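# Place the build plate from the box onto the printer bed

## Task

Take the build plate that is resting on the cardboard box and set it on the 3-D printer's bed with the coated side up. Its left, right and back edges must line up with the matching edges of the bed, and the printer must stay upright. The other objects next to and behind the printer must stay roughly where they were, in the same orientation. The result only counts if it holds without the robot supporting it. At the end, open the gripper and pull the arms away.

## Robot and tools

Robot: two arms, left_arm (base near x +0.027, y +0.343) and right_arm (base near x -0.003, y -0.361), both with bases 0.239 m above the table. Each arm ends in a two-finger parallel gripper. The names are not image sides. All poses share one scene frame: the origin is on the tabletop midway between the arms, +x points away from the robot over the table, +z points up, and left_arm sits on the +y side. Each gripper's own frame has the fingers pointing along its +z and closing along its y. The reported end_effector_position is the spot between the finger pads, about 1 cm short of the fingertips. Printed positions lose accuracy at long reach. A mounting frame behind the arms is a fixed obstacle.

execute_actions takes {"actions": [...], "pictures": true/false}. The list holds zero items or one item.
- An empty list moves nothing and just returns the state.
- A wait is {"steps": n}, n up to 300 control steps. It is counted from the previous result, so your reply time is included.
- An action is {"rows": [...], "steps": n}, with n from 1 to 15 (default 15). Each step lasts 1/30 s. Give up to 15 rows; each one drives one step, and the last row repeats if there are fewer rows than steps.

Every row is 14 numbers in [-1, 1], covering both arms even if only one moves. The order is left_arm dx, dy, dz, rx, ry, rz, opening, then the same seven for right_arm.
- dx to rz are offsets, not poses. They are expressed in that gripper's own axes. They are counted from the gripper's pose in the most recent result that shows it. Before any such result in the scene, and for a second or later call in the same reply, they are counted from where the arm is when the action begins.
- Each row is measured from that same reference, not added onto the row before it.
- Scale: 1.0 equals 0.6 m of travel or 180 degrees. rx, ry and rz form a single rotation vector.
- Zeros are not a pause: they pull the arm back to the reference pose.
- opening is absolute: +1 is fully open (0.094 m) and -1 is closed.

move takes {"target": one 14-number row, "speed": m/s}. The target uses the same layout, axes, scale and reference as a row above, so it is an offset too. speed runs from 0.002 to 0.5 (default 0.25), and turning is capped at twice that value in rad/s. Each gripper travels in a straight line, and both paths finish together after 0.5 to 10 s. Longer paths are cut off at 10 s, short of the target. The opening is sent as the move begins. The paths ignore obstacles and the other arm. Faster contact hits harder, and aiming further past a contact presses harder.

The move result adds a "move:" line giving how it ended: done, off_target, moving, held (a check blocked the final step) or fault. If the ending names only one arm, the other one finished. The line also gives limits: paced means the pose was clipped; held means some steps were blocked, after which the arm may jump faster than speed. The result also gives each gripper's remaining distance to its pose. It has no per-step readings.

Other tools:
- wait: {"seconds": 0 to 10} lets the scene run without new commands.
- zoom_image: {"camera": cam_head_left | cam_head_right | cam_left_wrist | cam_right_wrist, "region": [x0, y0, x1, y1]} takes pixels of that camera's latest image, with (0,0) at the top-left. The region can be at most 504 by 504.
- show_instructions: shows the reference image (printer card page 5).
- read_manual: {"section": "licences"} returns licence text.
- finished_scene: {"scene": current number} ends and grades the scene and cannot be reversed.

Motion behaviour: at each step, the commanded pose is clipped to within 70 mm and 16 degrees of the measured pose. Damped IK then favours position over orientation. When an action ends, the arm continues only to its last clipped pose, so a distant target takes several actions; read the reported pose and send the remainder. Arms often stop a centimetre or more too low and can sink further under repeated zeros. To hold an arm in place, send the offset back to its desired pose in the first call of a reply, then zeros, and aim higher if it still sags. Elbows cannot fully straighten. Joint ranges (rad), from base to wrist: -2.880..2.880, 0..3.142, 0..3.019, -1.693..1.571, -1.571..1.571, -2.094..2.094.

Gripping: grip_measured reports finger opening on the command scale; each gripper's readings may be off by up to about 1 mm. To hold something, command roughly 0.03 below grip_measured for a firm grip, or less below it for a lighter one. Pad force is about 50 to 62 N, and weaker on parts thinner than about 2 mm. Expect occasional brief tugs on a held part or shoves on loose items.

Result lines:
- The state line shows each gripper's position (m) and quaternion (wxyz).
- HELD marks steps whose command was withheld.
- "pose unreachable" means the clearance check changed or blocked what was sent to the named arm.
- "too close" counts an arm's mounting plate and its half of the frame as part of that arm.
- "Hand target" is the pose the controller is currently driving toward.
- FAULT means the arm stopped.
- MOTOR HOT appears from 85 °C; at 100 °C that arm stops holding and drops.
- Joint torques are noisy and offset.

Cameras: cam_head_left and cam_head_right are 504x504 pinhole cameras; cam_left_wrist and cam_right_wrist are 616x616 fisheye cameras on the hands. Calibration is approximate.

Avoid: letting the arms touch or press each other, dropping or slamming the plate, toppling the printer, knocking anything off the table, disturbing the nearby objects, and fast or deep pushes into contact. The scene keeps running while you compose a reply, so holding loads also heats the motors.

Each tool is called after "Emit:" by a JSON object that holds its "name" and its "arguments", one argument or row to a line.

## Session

Emit:
{"name": "execute_actions", "arguments": {
  "actions": []
}}

Emit:
{"name": "show_instructions", "arguments": {

}}

Scene clock: 0.00 s of 4350.00 s.
left_arm: end_effector_position=(+0.4929, +0.3648, +0.2561) grip_measured=+1.000 end_effector_quat_wxyz=(+0.385, -0.028, +0.922, +0.010) | right_arm: end_effector_position=(+0.4451, -0.4510, +0.2493) grip_measured=+1.000 end_effector_quat_wxyz=(+0.374, +0.094, +0.922, -0.030)
Joint positions: left_arm=[ 0.011  1.55   0.559  0.213 -0.011 -0.013  0.094] | right_arm=[-0.011  1.549  0.542  0.209 -0.012  0.007  0.094]
Joint velocities: left_arm=[-0.024 -0.005  0.002 -0.007 -0.007 -0.007  0.   ] | right_arm=[ 0.005 -0.005  0.002 -0.022 -0.007 -0.037  0.   ]
Joint torques (N m, as the arm reports them, + toward a larger angle): no reading
Motor temperatures (°C, as the motors report them): left_arm=[21 21 22 21 22 18] | right_arm=[21 24 23 21 20 21]
Hand target (left_arm): +0.502, +0.365, +0.263; +0.395, -0.028, +0.918, +0.010
Hand target (right_arm): +0.453, -0.453, +0.255; +0.382, +0.094, +0.919, -0.031

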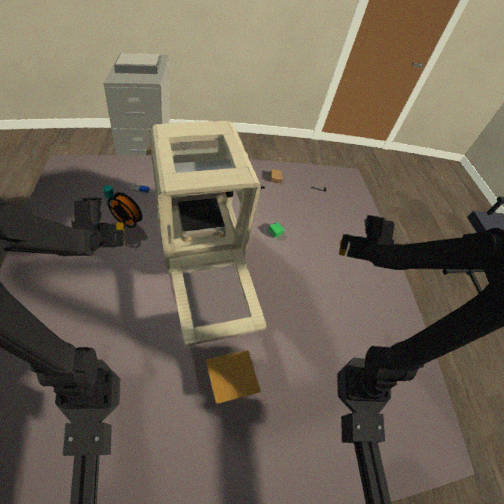

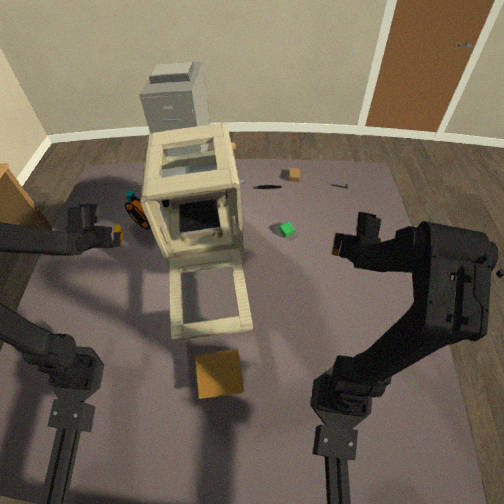

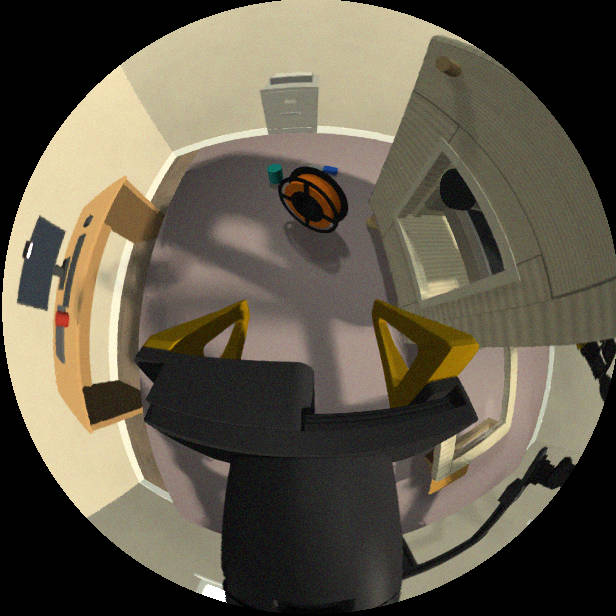

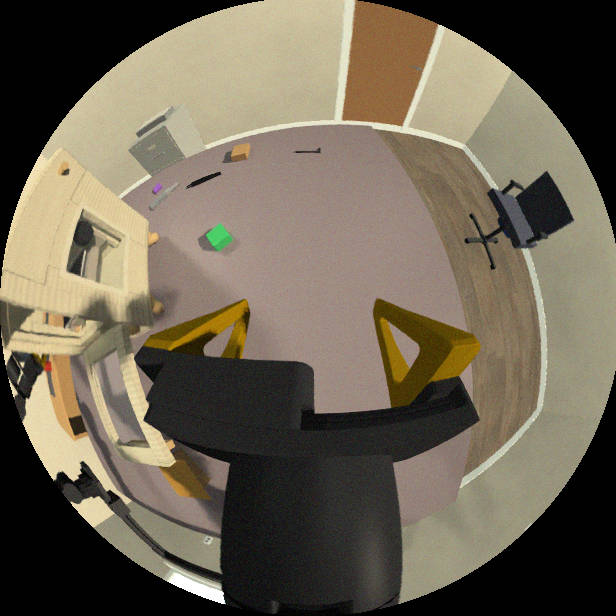

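Reference images for this scene: printer card page 5.

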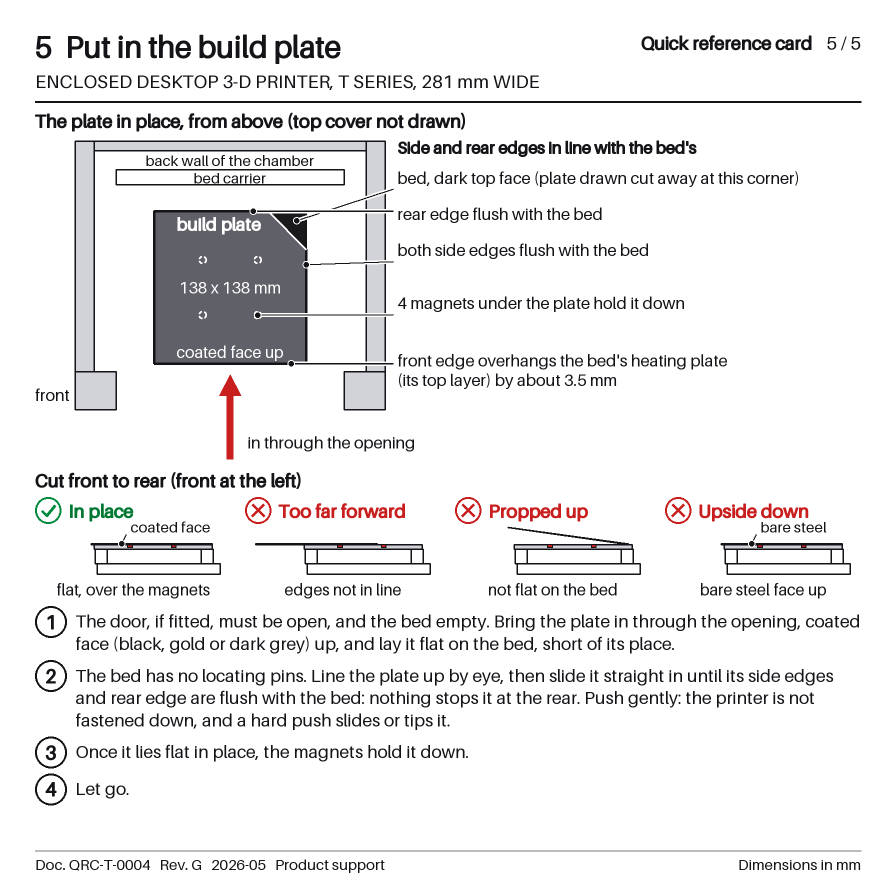

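Emit:
{"name": "move", "arguments": {
  "target": [0,0,0,0,0,0,1,0.757,0.437,-0.468,0.031,-0.327,-0.536,-0.2],
  "speed": 0.25
}}

Scene clock: 9.90 s of 4350.00 s.
left_arm: end_effector_position=(+0.4929, +0.3648, +0.2561) grip_measured=+1.000 end_effector_quat_wxyz=(+0.385, -0.028, +0.922, +0.010) | right_arm: end_effector_position=(+0.3015, -0.3455, +0.2153) grip_measured=-0.198 end_effector_quat_wxyz=(+0.474, -0.138, +0.856, -0.152)
Joint positions: left_arm=[ 0.011  1.55   0.559  0.213 -0.011 -0.013  0.094] | right_arm=[ 0.43   1.875  0.038  1.275  0.336 -0.268  0.038]
Joint velocities: left_arm=[-0.015 -0.015  0.002  0.002 -0.022  0.037  0.   ] | right_arm=[-0.015 -0.005  0.002  0.012 -0.037 -0.066 -0.   ]
Joint torques (N m, as the arm reports them, + toward a larger angle): left_arm=[ 0.83 -9.69  5.81  1.44 -0.02 -0.04] | right_arm=[ 0.2  -9.61 -0.23  1.55  0.2   0.06]
Motor temperatures (°C, as the motors report them): left_arm=[21 21 23 21 22 18] | right_arm=[21 24 24 21 20 21]
Hand target (left_arm): +0.493, +0.365, +0.256; +0.385, -0.028, +0.922, +0.010
Hand target (right_arm): +0.304, -0.347, +0.217; +0.477, -0.134, +0.855, -0.153
Off the commanded pose (left_arm): 0.000 m, 0 deg.
Off the commanded pose (right_arm): 0.414 m, 80 deg; position and orientation clipped at the last step of the last action.
After step 90, 2.63 s passed at rest.
move: held (right_arm); limits=paced,held; held on 88 of 128 steps (right_arm), including the last (right_arm)
pose unreachable (right arm): on one or more control steps of this call this arm could not follow its commanded pose, so it was not sent that pose on those steps. On the call's last step it was still not sent that pose. It may still have moved: this result reports where it is.
cause: the commanded pose would bring two parts of the arm too close to each other (its shoulder (the part past joint 1) and its forearm (the part past joint 3), with joints 2 (shoulder) and 3 (elbow) between them).
camera_calibration (this result's frames):
cam_right_wrist: T_world_to_cam=[[0.0737665, -0.919781, 0.385436, -0.421534], [-0.918298, -0.213385, -0.333461, 0.275429], [0.388957, -0.329347, -0.860374, 0.0788848], [0, 0, 0, 1]] pos_world=[0.253338, -0.302966, 0.32219]

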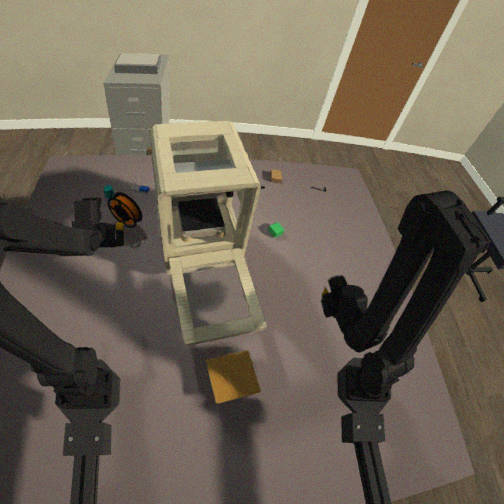

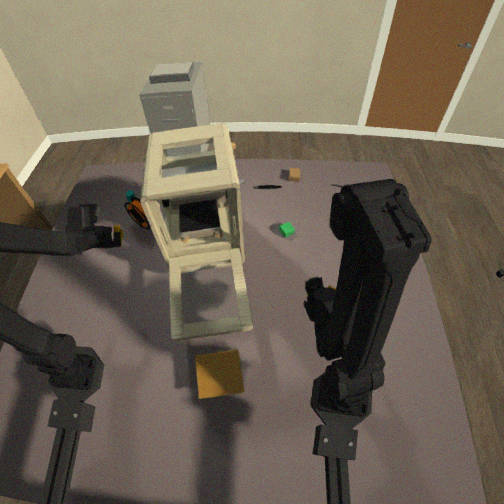

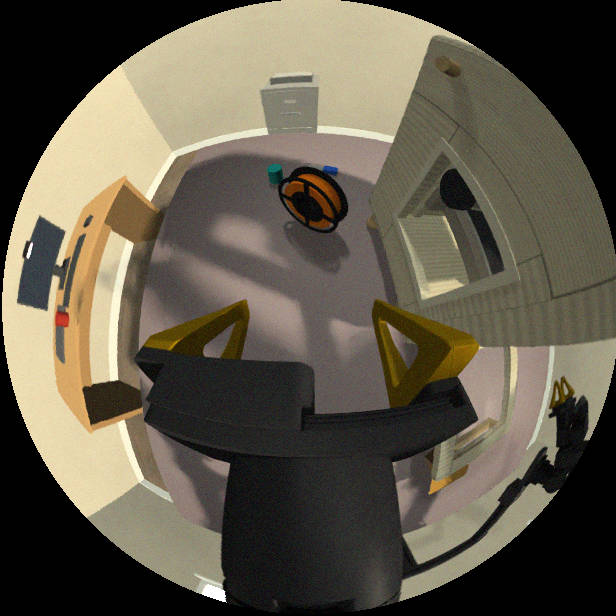

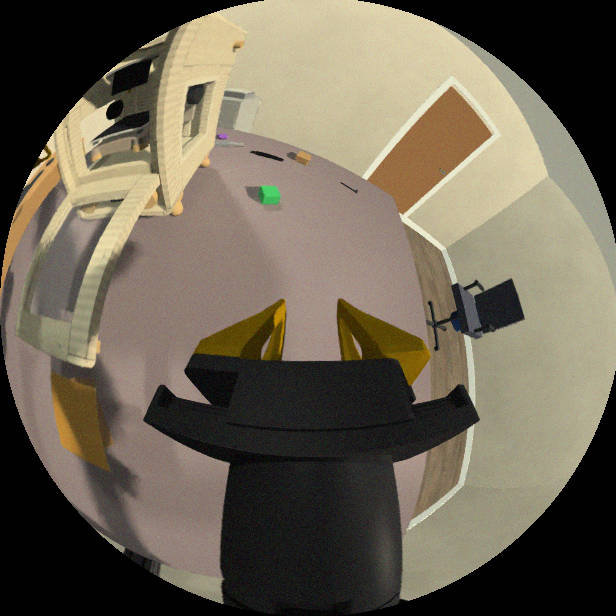

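Emit:
{"name": "move", "arguments": {
  "target": [0,0,0,0,0,0,1,-0.24,0.44,-0.05,0,0,0,-0.2]
}}

Scene clock: 14.57 s of 4350.00 s.
left_arm: end_effector_position=(+0.4929, +0.3648, +0.2561) grip_measured=+1.000 end_effector_quat_wxyz=(+0.385, -0.028, +0.922, +0.010) | right_arm: end_effector_position=(+0.3268, -0.0542, +0.2331) grip_measured=-0.198 end_effector_quat_wxyz=(+0.474, -0.143, +0.855, -0.155)
Joint positions: left_arm=[ 0.011  1.55   0.559  0.213 -0.011 -0.013  0.094] | right_arm=[1.255 1.785 0.676 0.078 0.947 0.451 0.038]
Joint velocities: left_arm=[-0.005 -0.005 -0.002 -0.007  0.051 -0.022  0.   ] | right_arm=[-0.015 -0.005 -0.022 -0.027  0.037  0.022  0.001]
Joint torques (N m, as the arm reports them, + toward a larger angle): left_arm=[  1.18 -10.11   5.75   1.22  -0.01  -0.07] | right_arm=[  0.35 -13.34   7.28   0.81   0.85   0.13]
Motor temperatures (°C, as the motors report them): left_arm=[21 21 23 21 22 18] | right_arm=[21 24 23 21 20 21]
Hand target (left_arm): +0.493, +0.365, +0.256; +0.385, -0.028, +0.922, +0.010
Hand target (right_arm): +0.330, -0.050, +0.230; +0.472, -0.139, +0.856, -0.158
Off the commanded pose (left_arm): 0.000 m, 0 deg.
Off the commanded pose (right_arm): 0.010 m, 1 deg.
move: done
camera_calibration (this result's frames):
cam_right_wrist: T_world_to_cam=[[0.0790335, -0.915372, 0.394775, -0.165993], [-0.916871, -0.222188, -0.331634, 0.365408], [0.391283, -0.335748, -0.856838, 0.178439], [0, 0, 0, 1]] pos_world=[0.278331, -0.0108458, 0.339606]

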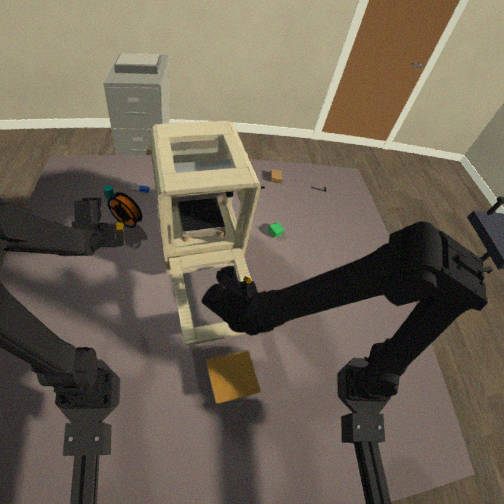

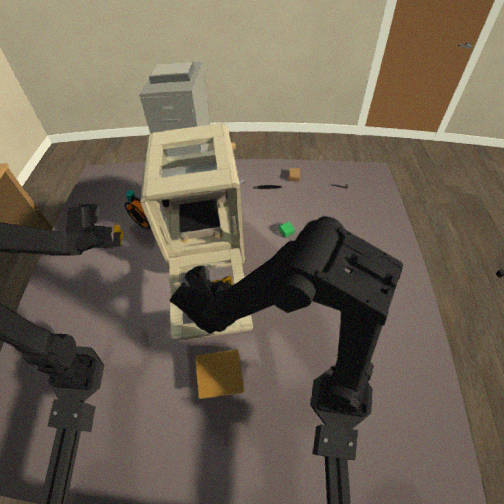

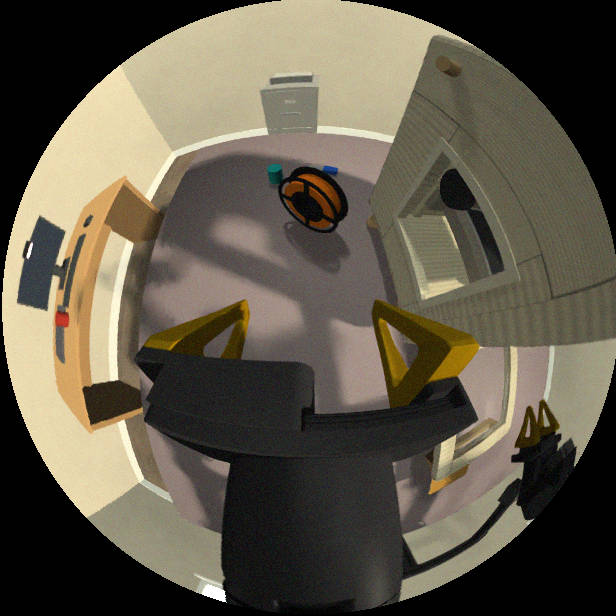

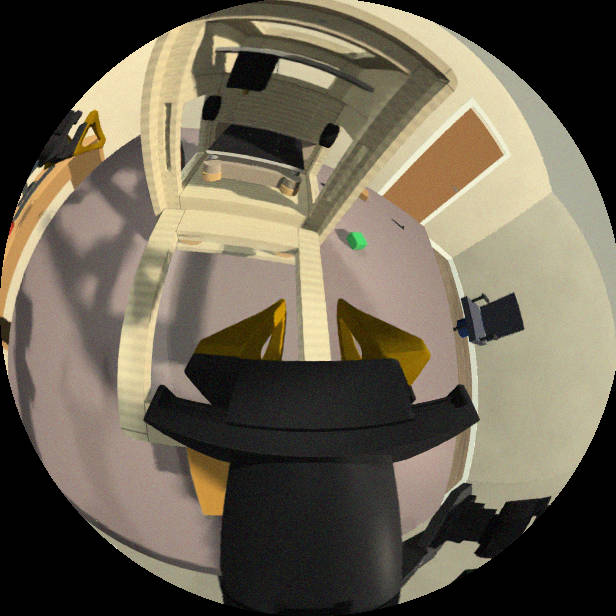

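Emit:
{"name": "move", "arguments": {
  "target": [0,0,0,0,0,0,1,0.395,0.15,-0.443,0,-0.3,-0.385,-0.2]
}}

Scene clock: 21.77 s of 4350.00 s.
left_arm: end_effector_position=(+0.4929, +0.3648, +0.2561) grip_measured=+1.000 end_effector_quat_wxyz=(+0.385, -0.028, +0.922, +0.010) | right_arm: end_effector_position=(-0.0234, -0.0276, +0.1541) grip_measured=-0.198 end_effector_quat_wxyz=(+0.621, -0.636, +0.341, -0.306)
Joint positions: left_arm=[ 0.011  1.55   0.559  0.213 -0.011 -0.013  0.094] | right_arm=[ 2.362  2.319  0.54   0.668  1.526 -0.427  0.038]
Joint velocities: left_arm=[-0.015 -0.005 -0.007 -0.012  0.066 -0.066  0.   ] | right_arm=[-0.024  0.005  0.002 -0.007 -0.037 -0.051  0.   ]
Joint torques (N m, as the arm reports them, + toward a larger angle): left_arm=[  0.54 -10.22   5.73   1.09   0.01  -0.01] | right_arm=[  0.7  -11.8   -0.75   1.18   0.96  -0.01]
Motor temperatures (°C, as the motors report them): left_arm=[21 21 24 21 22 18] | right_arm=[21 25 24 21 20 21]
Hand target (left_arm): +0.493, +0.365, +0.256; +0.385, -0.028, +0.922, +0.010
Hand target (right_arm): -0.021, -0.031, +0.148; +0.617, -0.639, +0.332, -0.316
Off the commanded pose (left_arm): 0.000 m, 0 deg.
Off the commanded pose (right_arm): 0.009 m, 1 deg.
After step 90, 0.50 s passed at rest.
move: done
camera_calibration (this result's frames):
cam_right_wrist: T_world_to_cam=[[0.0530011, -0.0237934, 0.998311, -0.151788], [-0.00897474, -0.999687, -0.0233497, -0.0236514], [0.998554, -0.00772202, -0.0531981, 0.156039], [0, 0, 0, 1]] pos_world=[-0.147981, -0.0260506, 0.159281]

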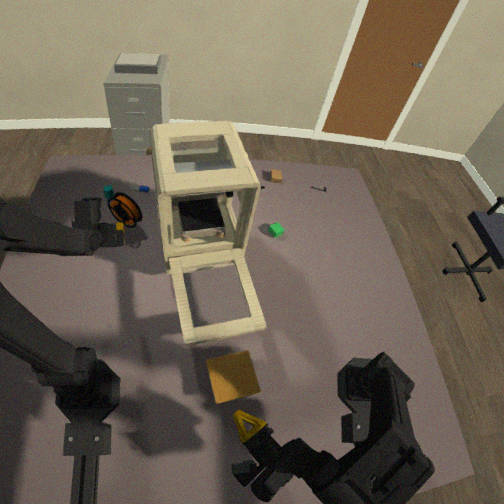

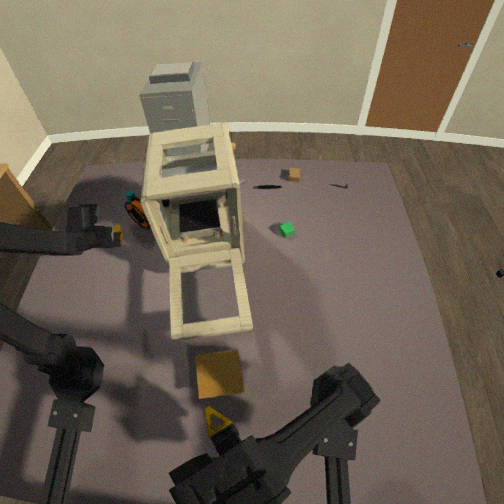

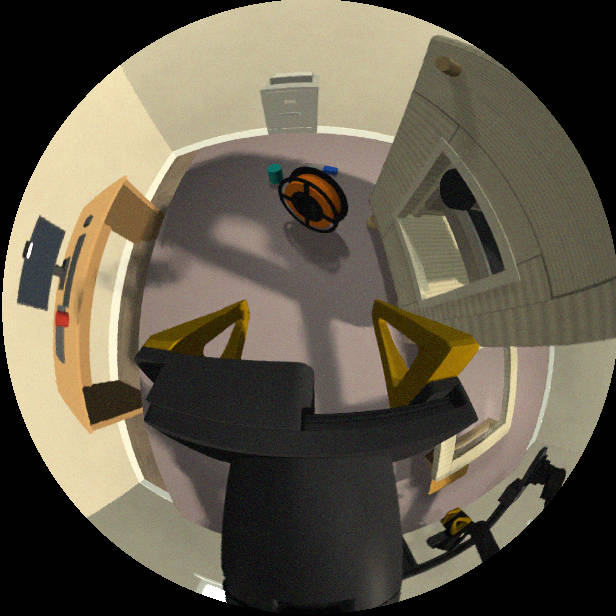

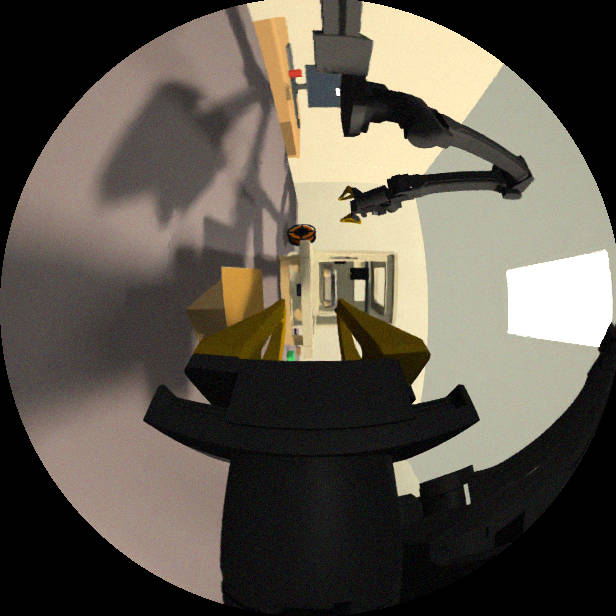

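Emit:
{"name": "move", "arguments": {
  "target": [0,0,0,0,0,0,1,0,0.15,0,0,0,0,-0.2],
  "speed": 0.1
}}

Scene clock: 24.87 s of 4350.00 s.
left_arm: end_effector_position=(+0.4929, +0.3648, +0.2561) grip_measured=+1.000 end_effector_quat_wxyz=(+0.385, -0.028, +0.922, +0.010) | right_arm: end_effector_position=(-0.0256, -0.0246, +0.0691) grip_measured=-0.198 end_effector_quat_wxyz=(+0.620, -0.636, +0.342, -0.307)
Joint positions: left_arm=[ 0.011  1.55   0.559  0.213 -0.011 -0.013  0.094] | right_arm=[ 2.362  2.594  0.707  0.668  1.526 -0.321  0.038]
Joint velocities: left_arm=[-0.005 -0.015  0.007 -0.012 -0.022  0.007  0.   ] | right_arm=[-0.005  0.005 -0.007  0.002 -0.022  0.022  0.001]
Joint torques (N m, as the arm reports them, + toward a larger angle): left_arm=[ 0.5  -8.76  6.14  1.34 -0.05 -0.01] | right_arm=[  1.43 -14.79  -1.53   0.81   1.01   0.17]
Motor temperatures (°C, as the motors report them): left_arm=[21 21 24 21 22 18] | right_arm=[21 25 24 21 21 21]
Hand target (left_arm): +0.493, +0.365, +0.256; +0.385, -0.028, +0.922, +0.010
Hand target (right_arm): -0.027, -0.027, +0.065; +0.622, -0.636, +0.340, -0.305
Off the commanded pose (left_arm): 0.000 m, 0 deg.
Off the commanded pose (right_arm): 0.006 m, 0 deg.
move: done
camera_calibration (this result's frames):
cam_right_wrist: T_world_to_cam=[[0.0535407, -0.0215919, 0.998332, -0.0666888], [-0.0129874, -0.999697, -0.0209249, -0.0229514], [0.998481, -0.0118454, -0.0538049, 0.153745], [0, 0, 0, 1]] pos_world=[-0.150239, -0.0225632, 0.0743695]

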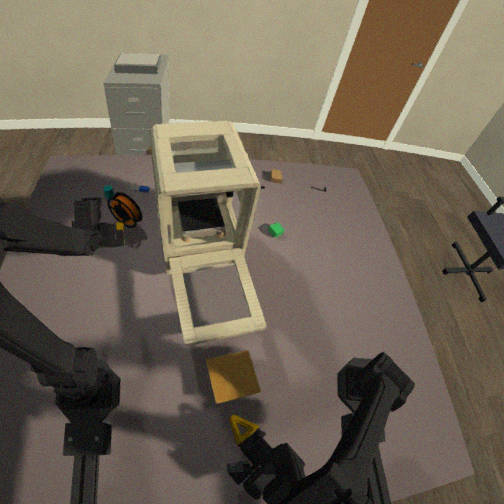

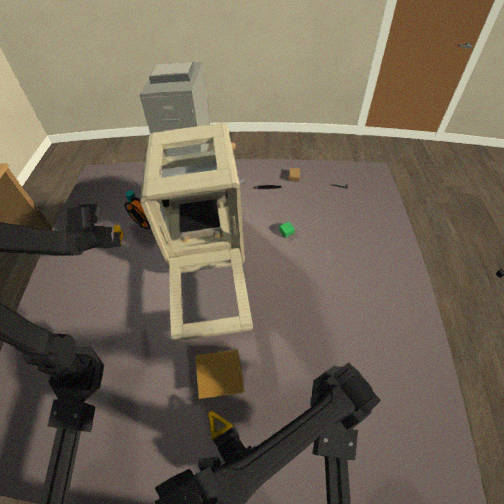

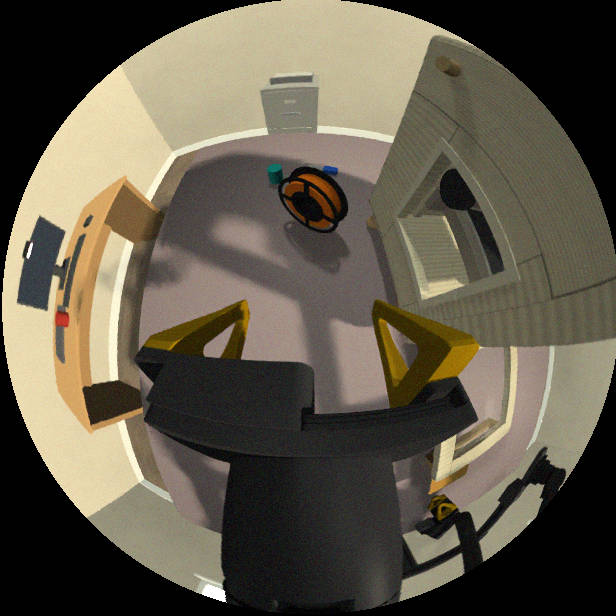

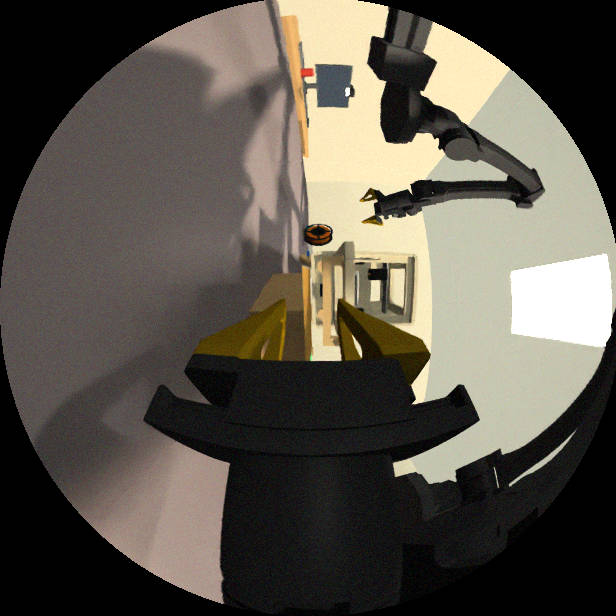

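Emit:
{"name": "move", "arguments": {
  "target": [0,0,0,0,0,0,1,0.04,0.014,0.075,0,0.04,0,-0.2],
  "speed": 0.05
}}

Emit:
{"name": "zoom_image", "arguments": {
  "camera": "cam_head_right",
  "region": [170,330,280,440]
}}

Scene clock: 28.00 s of 4350.00 s.
left_arm: end_effector_position=(+0.4929, +0.3648, +0.2561) grip_measured=+1.000 end_effector_quat_wxyz=(+0.385, -0.028, +0.922, +0.010) | right_arm: end_effector_position=(+0.0198, -0.0153, +0.0658) grip_measured=-0.198 end_effector_quat_wxyz=(+0.597, -0.610, +0.393, -0.342)
Joint positions: left_arm=[ 0.011  1.55   0.559  0.213 -0.011 -0.013  0.094] | right_arm=[ 2.213  2.61   0.72   0.792  1.514 -0.423  0.038]
Joint velocities: left_arm=[ 0.005 -0.005 -0.012 -0.007 -0.007 -0.037  0.   ] | right_arm=[ 0.005  0.024 -0.007  0.164  0.037 -0.168 -0.001]
Joint torques (N m, as the arm reports them, + toward a larger angle): left_arm=[  0.05 -10.37   6.11   1.13  -0.02  -0.04] | right_arm=[  0.16 -14.48  -1.6    1.49   0.59  -0.05]
Motor temperatures (°C, as the motors report them): left_arm=[21 21 24 21 22 18] | right_arm=[21 25 23 21 21 21]
Hand target (left_arm): +0.493, +0.365, +0.256; +0.385, -0.028, +0.922, +0.010
Hand target (right_arm): +0.023, -0.019, +0.059; +0.592, -0.615, +0.387, -0.349
Off the commanded pose (left_arm): 0.000 m, 0 deg.
Off the commanded pose (right_arm): 0.009 m, 2 deg.
move: done
camera_calibration (this result's frames):
cam_right_wrist: T_world_to_cam=[[0.0664831, -0.0419372, 0.996906, -0.0660912], [-0.152854, -0.987751, -0.0313583, -0.00946963], [0.98601, -0.150296, -0.0720791, 0.107599], [0, 0, 0, 1]] pos_world=[-0.103147, 0.00404643, 0.0733454]

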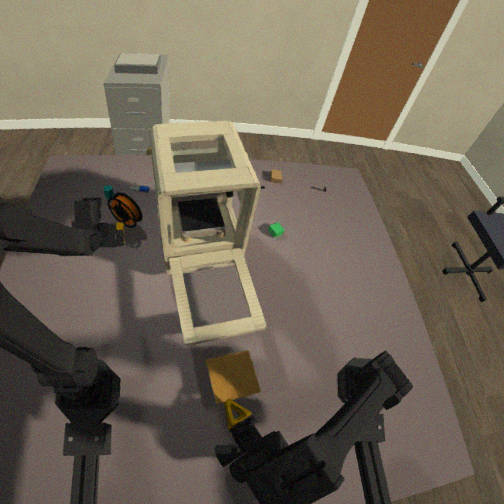

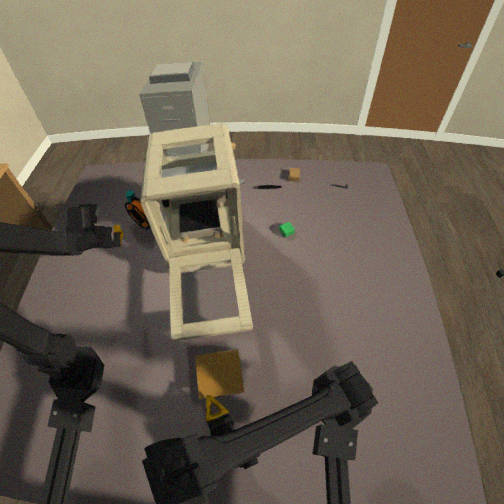

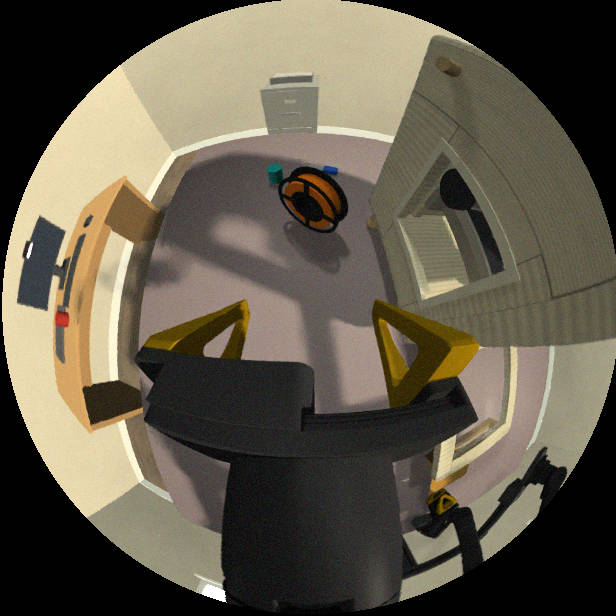

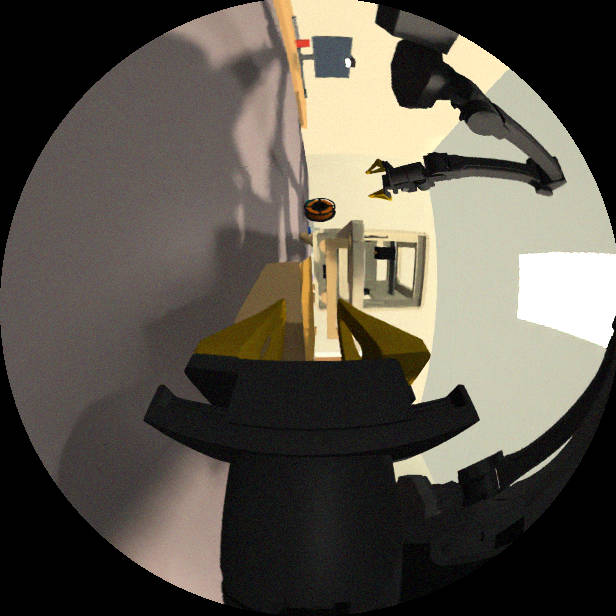

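Region (170, 330, 280, 440) of cam_head_right's 504x504 image, scaled by 4.582, with more detail than that image has.

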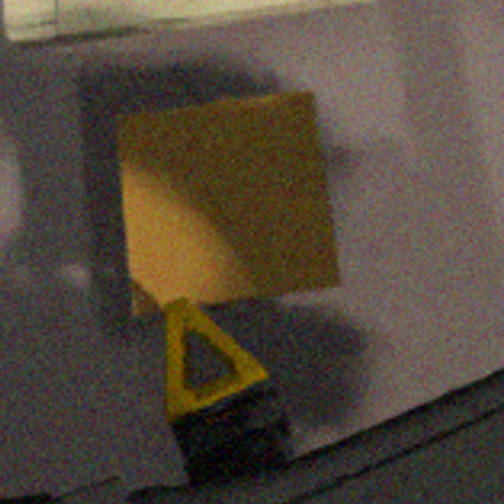

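Advance ~3 cm in +x.

Emit:
{"name": "move", "arguments": {
  "target": [0,0,0,0,0,0,1,0.03,0.016,0.05,0,0.03,0,-0.3],
  "speed": 0.04
}}

Emit:
{"name": "zoom_image", "arguments": {
  "camera": "cam_head_right",
  "region": [170,330,280,440]
}}

Scene clock: 31.30 s of 4350.00 s.
left_arm: end_effector_position=(+0.4929, +0.3648, +0.2561) grip_measured=+1.000 end_effector_quat_wxyz=(+0.385, -0.028, +0.922, +0.010) | right_arm: end_effector_position=(+0.0498, -0.0134, +0.0620) grip_measured=-0.298 end_effector_quat_wxyz=(+0.581, -0.592, +0.421, -0.369)
Joint positions: left_arm=[ 0.011  1.55   0.559  0.213 -0.011 -0.013  0.094] | right_arm=[ 2.12   2.619  0.737  0.802  1.511 -0.441  0.033]
Joint velocities: left_arm=[ 0.005 -0.005 -0.002  0.017 -0.007  0.022  0.   ] | right_arm=[-0.024  0.005  0.002 -0.007  0.081 -0.037  0.   ]
Joint torques (N m, as the arm reports them, + toward a larger angle): left_arm=[ 0.2  -8.99  5.81  1.38 -0.07 -0.03] | right_arm=[  0.56 -13.74  -1.33   1.47   0.61   0.11]
Motor temperatures (°C, as the motors report them): left_arm=[21 21 24 21 22 18] | right_arm=[21 25 23 21 21 21]
Hand target (left_arm): +0.493, +0.365, +0.256; +0.385, -0.028, +0.922, +0.010
Hand target (right_arm): +0.053, -0.018, +0.054; +0.578, -0.593, +0.421, -0.371
Off the commanded pose (left_arm): 0.000 m, 0 deg.
Off the commanded pose (right_arm): 0.010 m, 0 deg.
move: done
camera_calibration (this result's frames):
cam_right_wrist: T_world_to_cam=[[0.0645513, -0.0477091, 0.996773, -0.0641889], [-0.241949, -0.969802, -0.0307494, 0.00146698], [0.968139, -0.239184, -0.0741451, 0.0779409], [0, 0, 0, 1]] pos_world=[-0.0709592, 0.0170025, 0.0698058]

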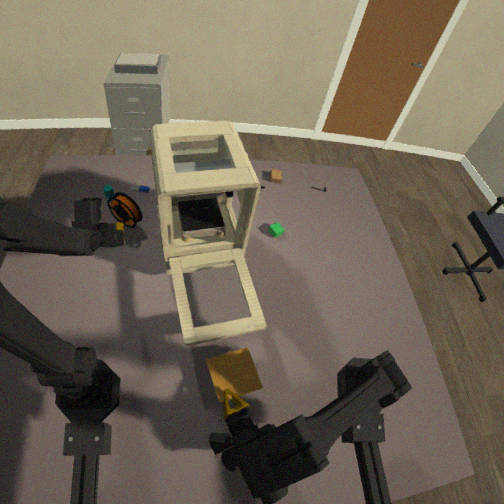

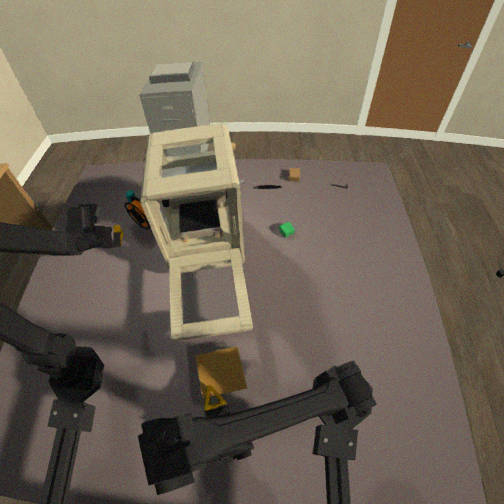

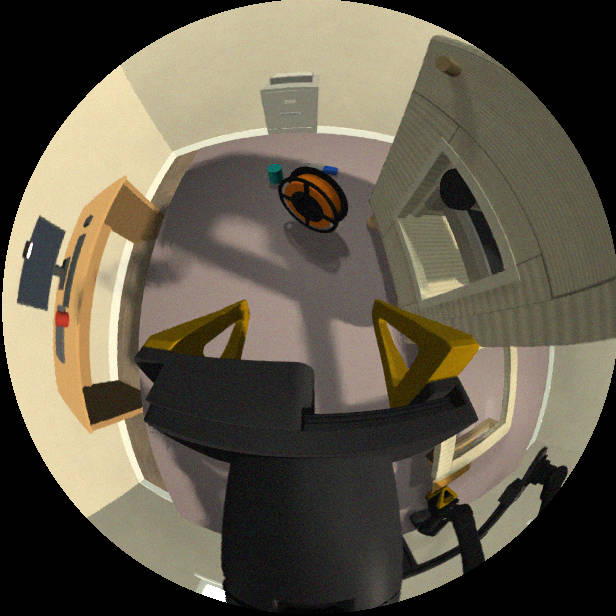

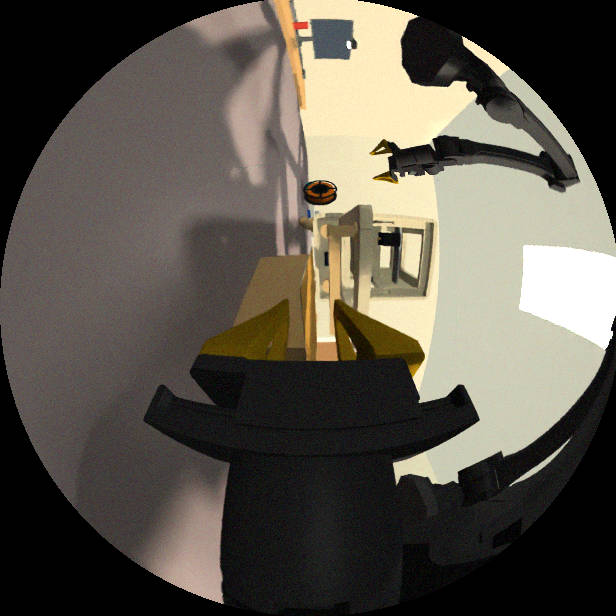

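Region (170, 330, 280, 440) of cam_head_right's 504x504 image, scaled by 4.582, with more detail than that image has.

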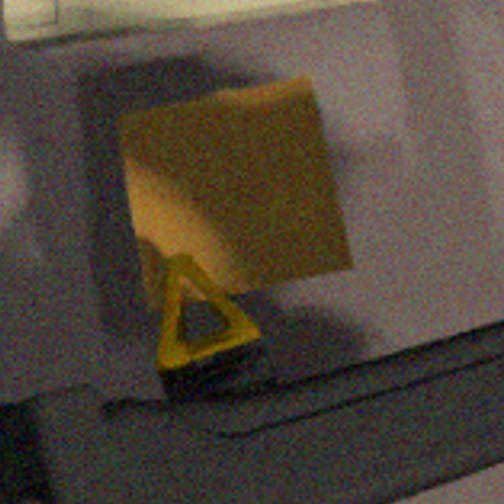

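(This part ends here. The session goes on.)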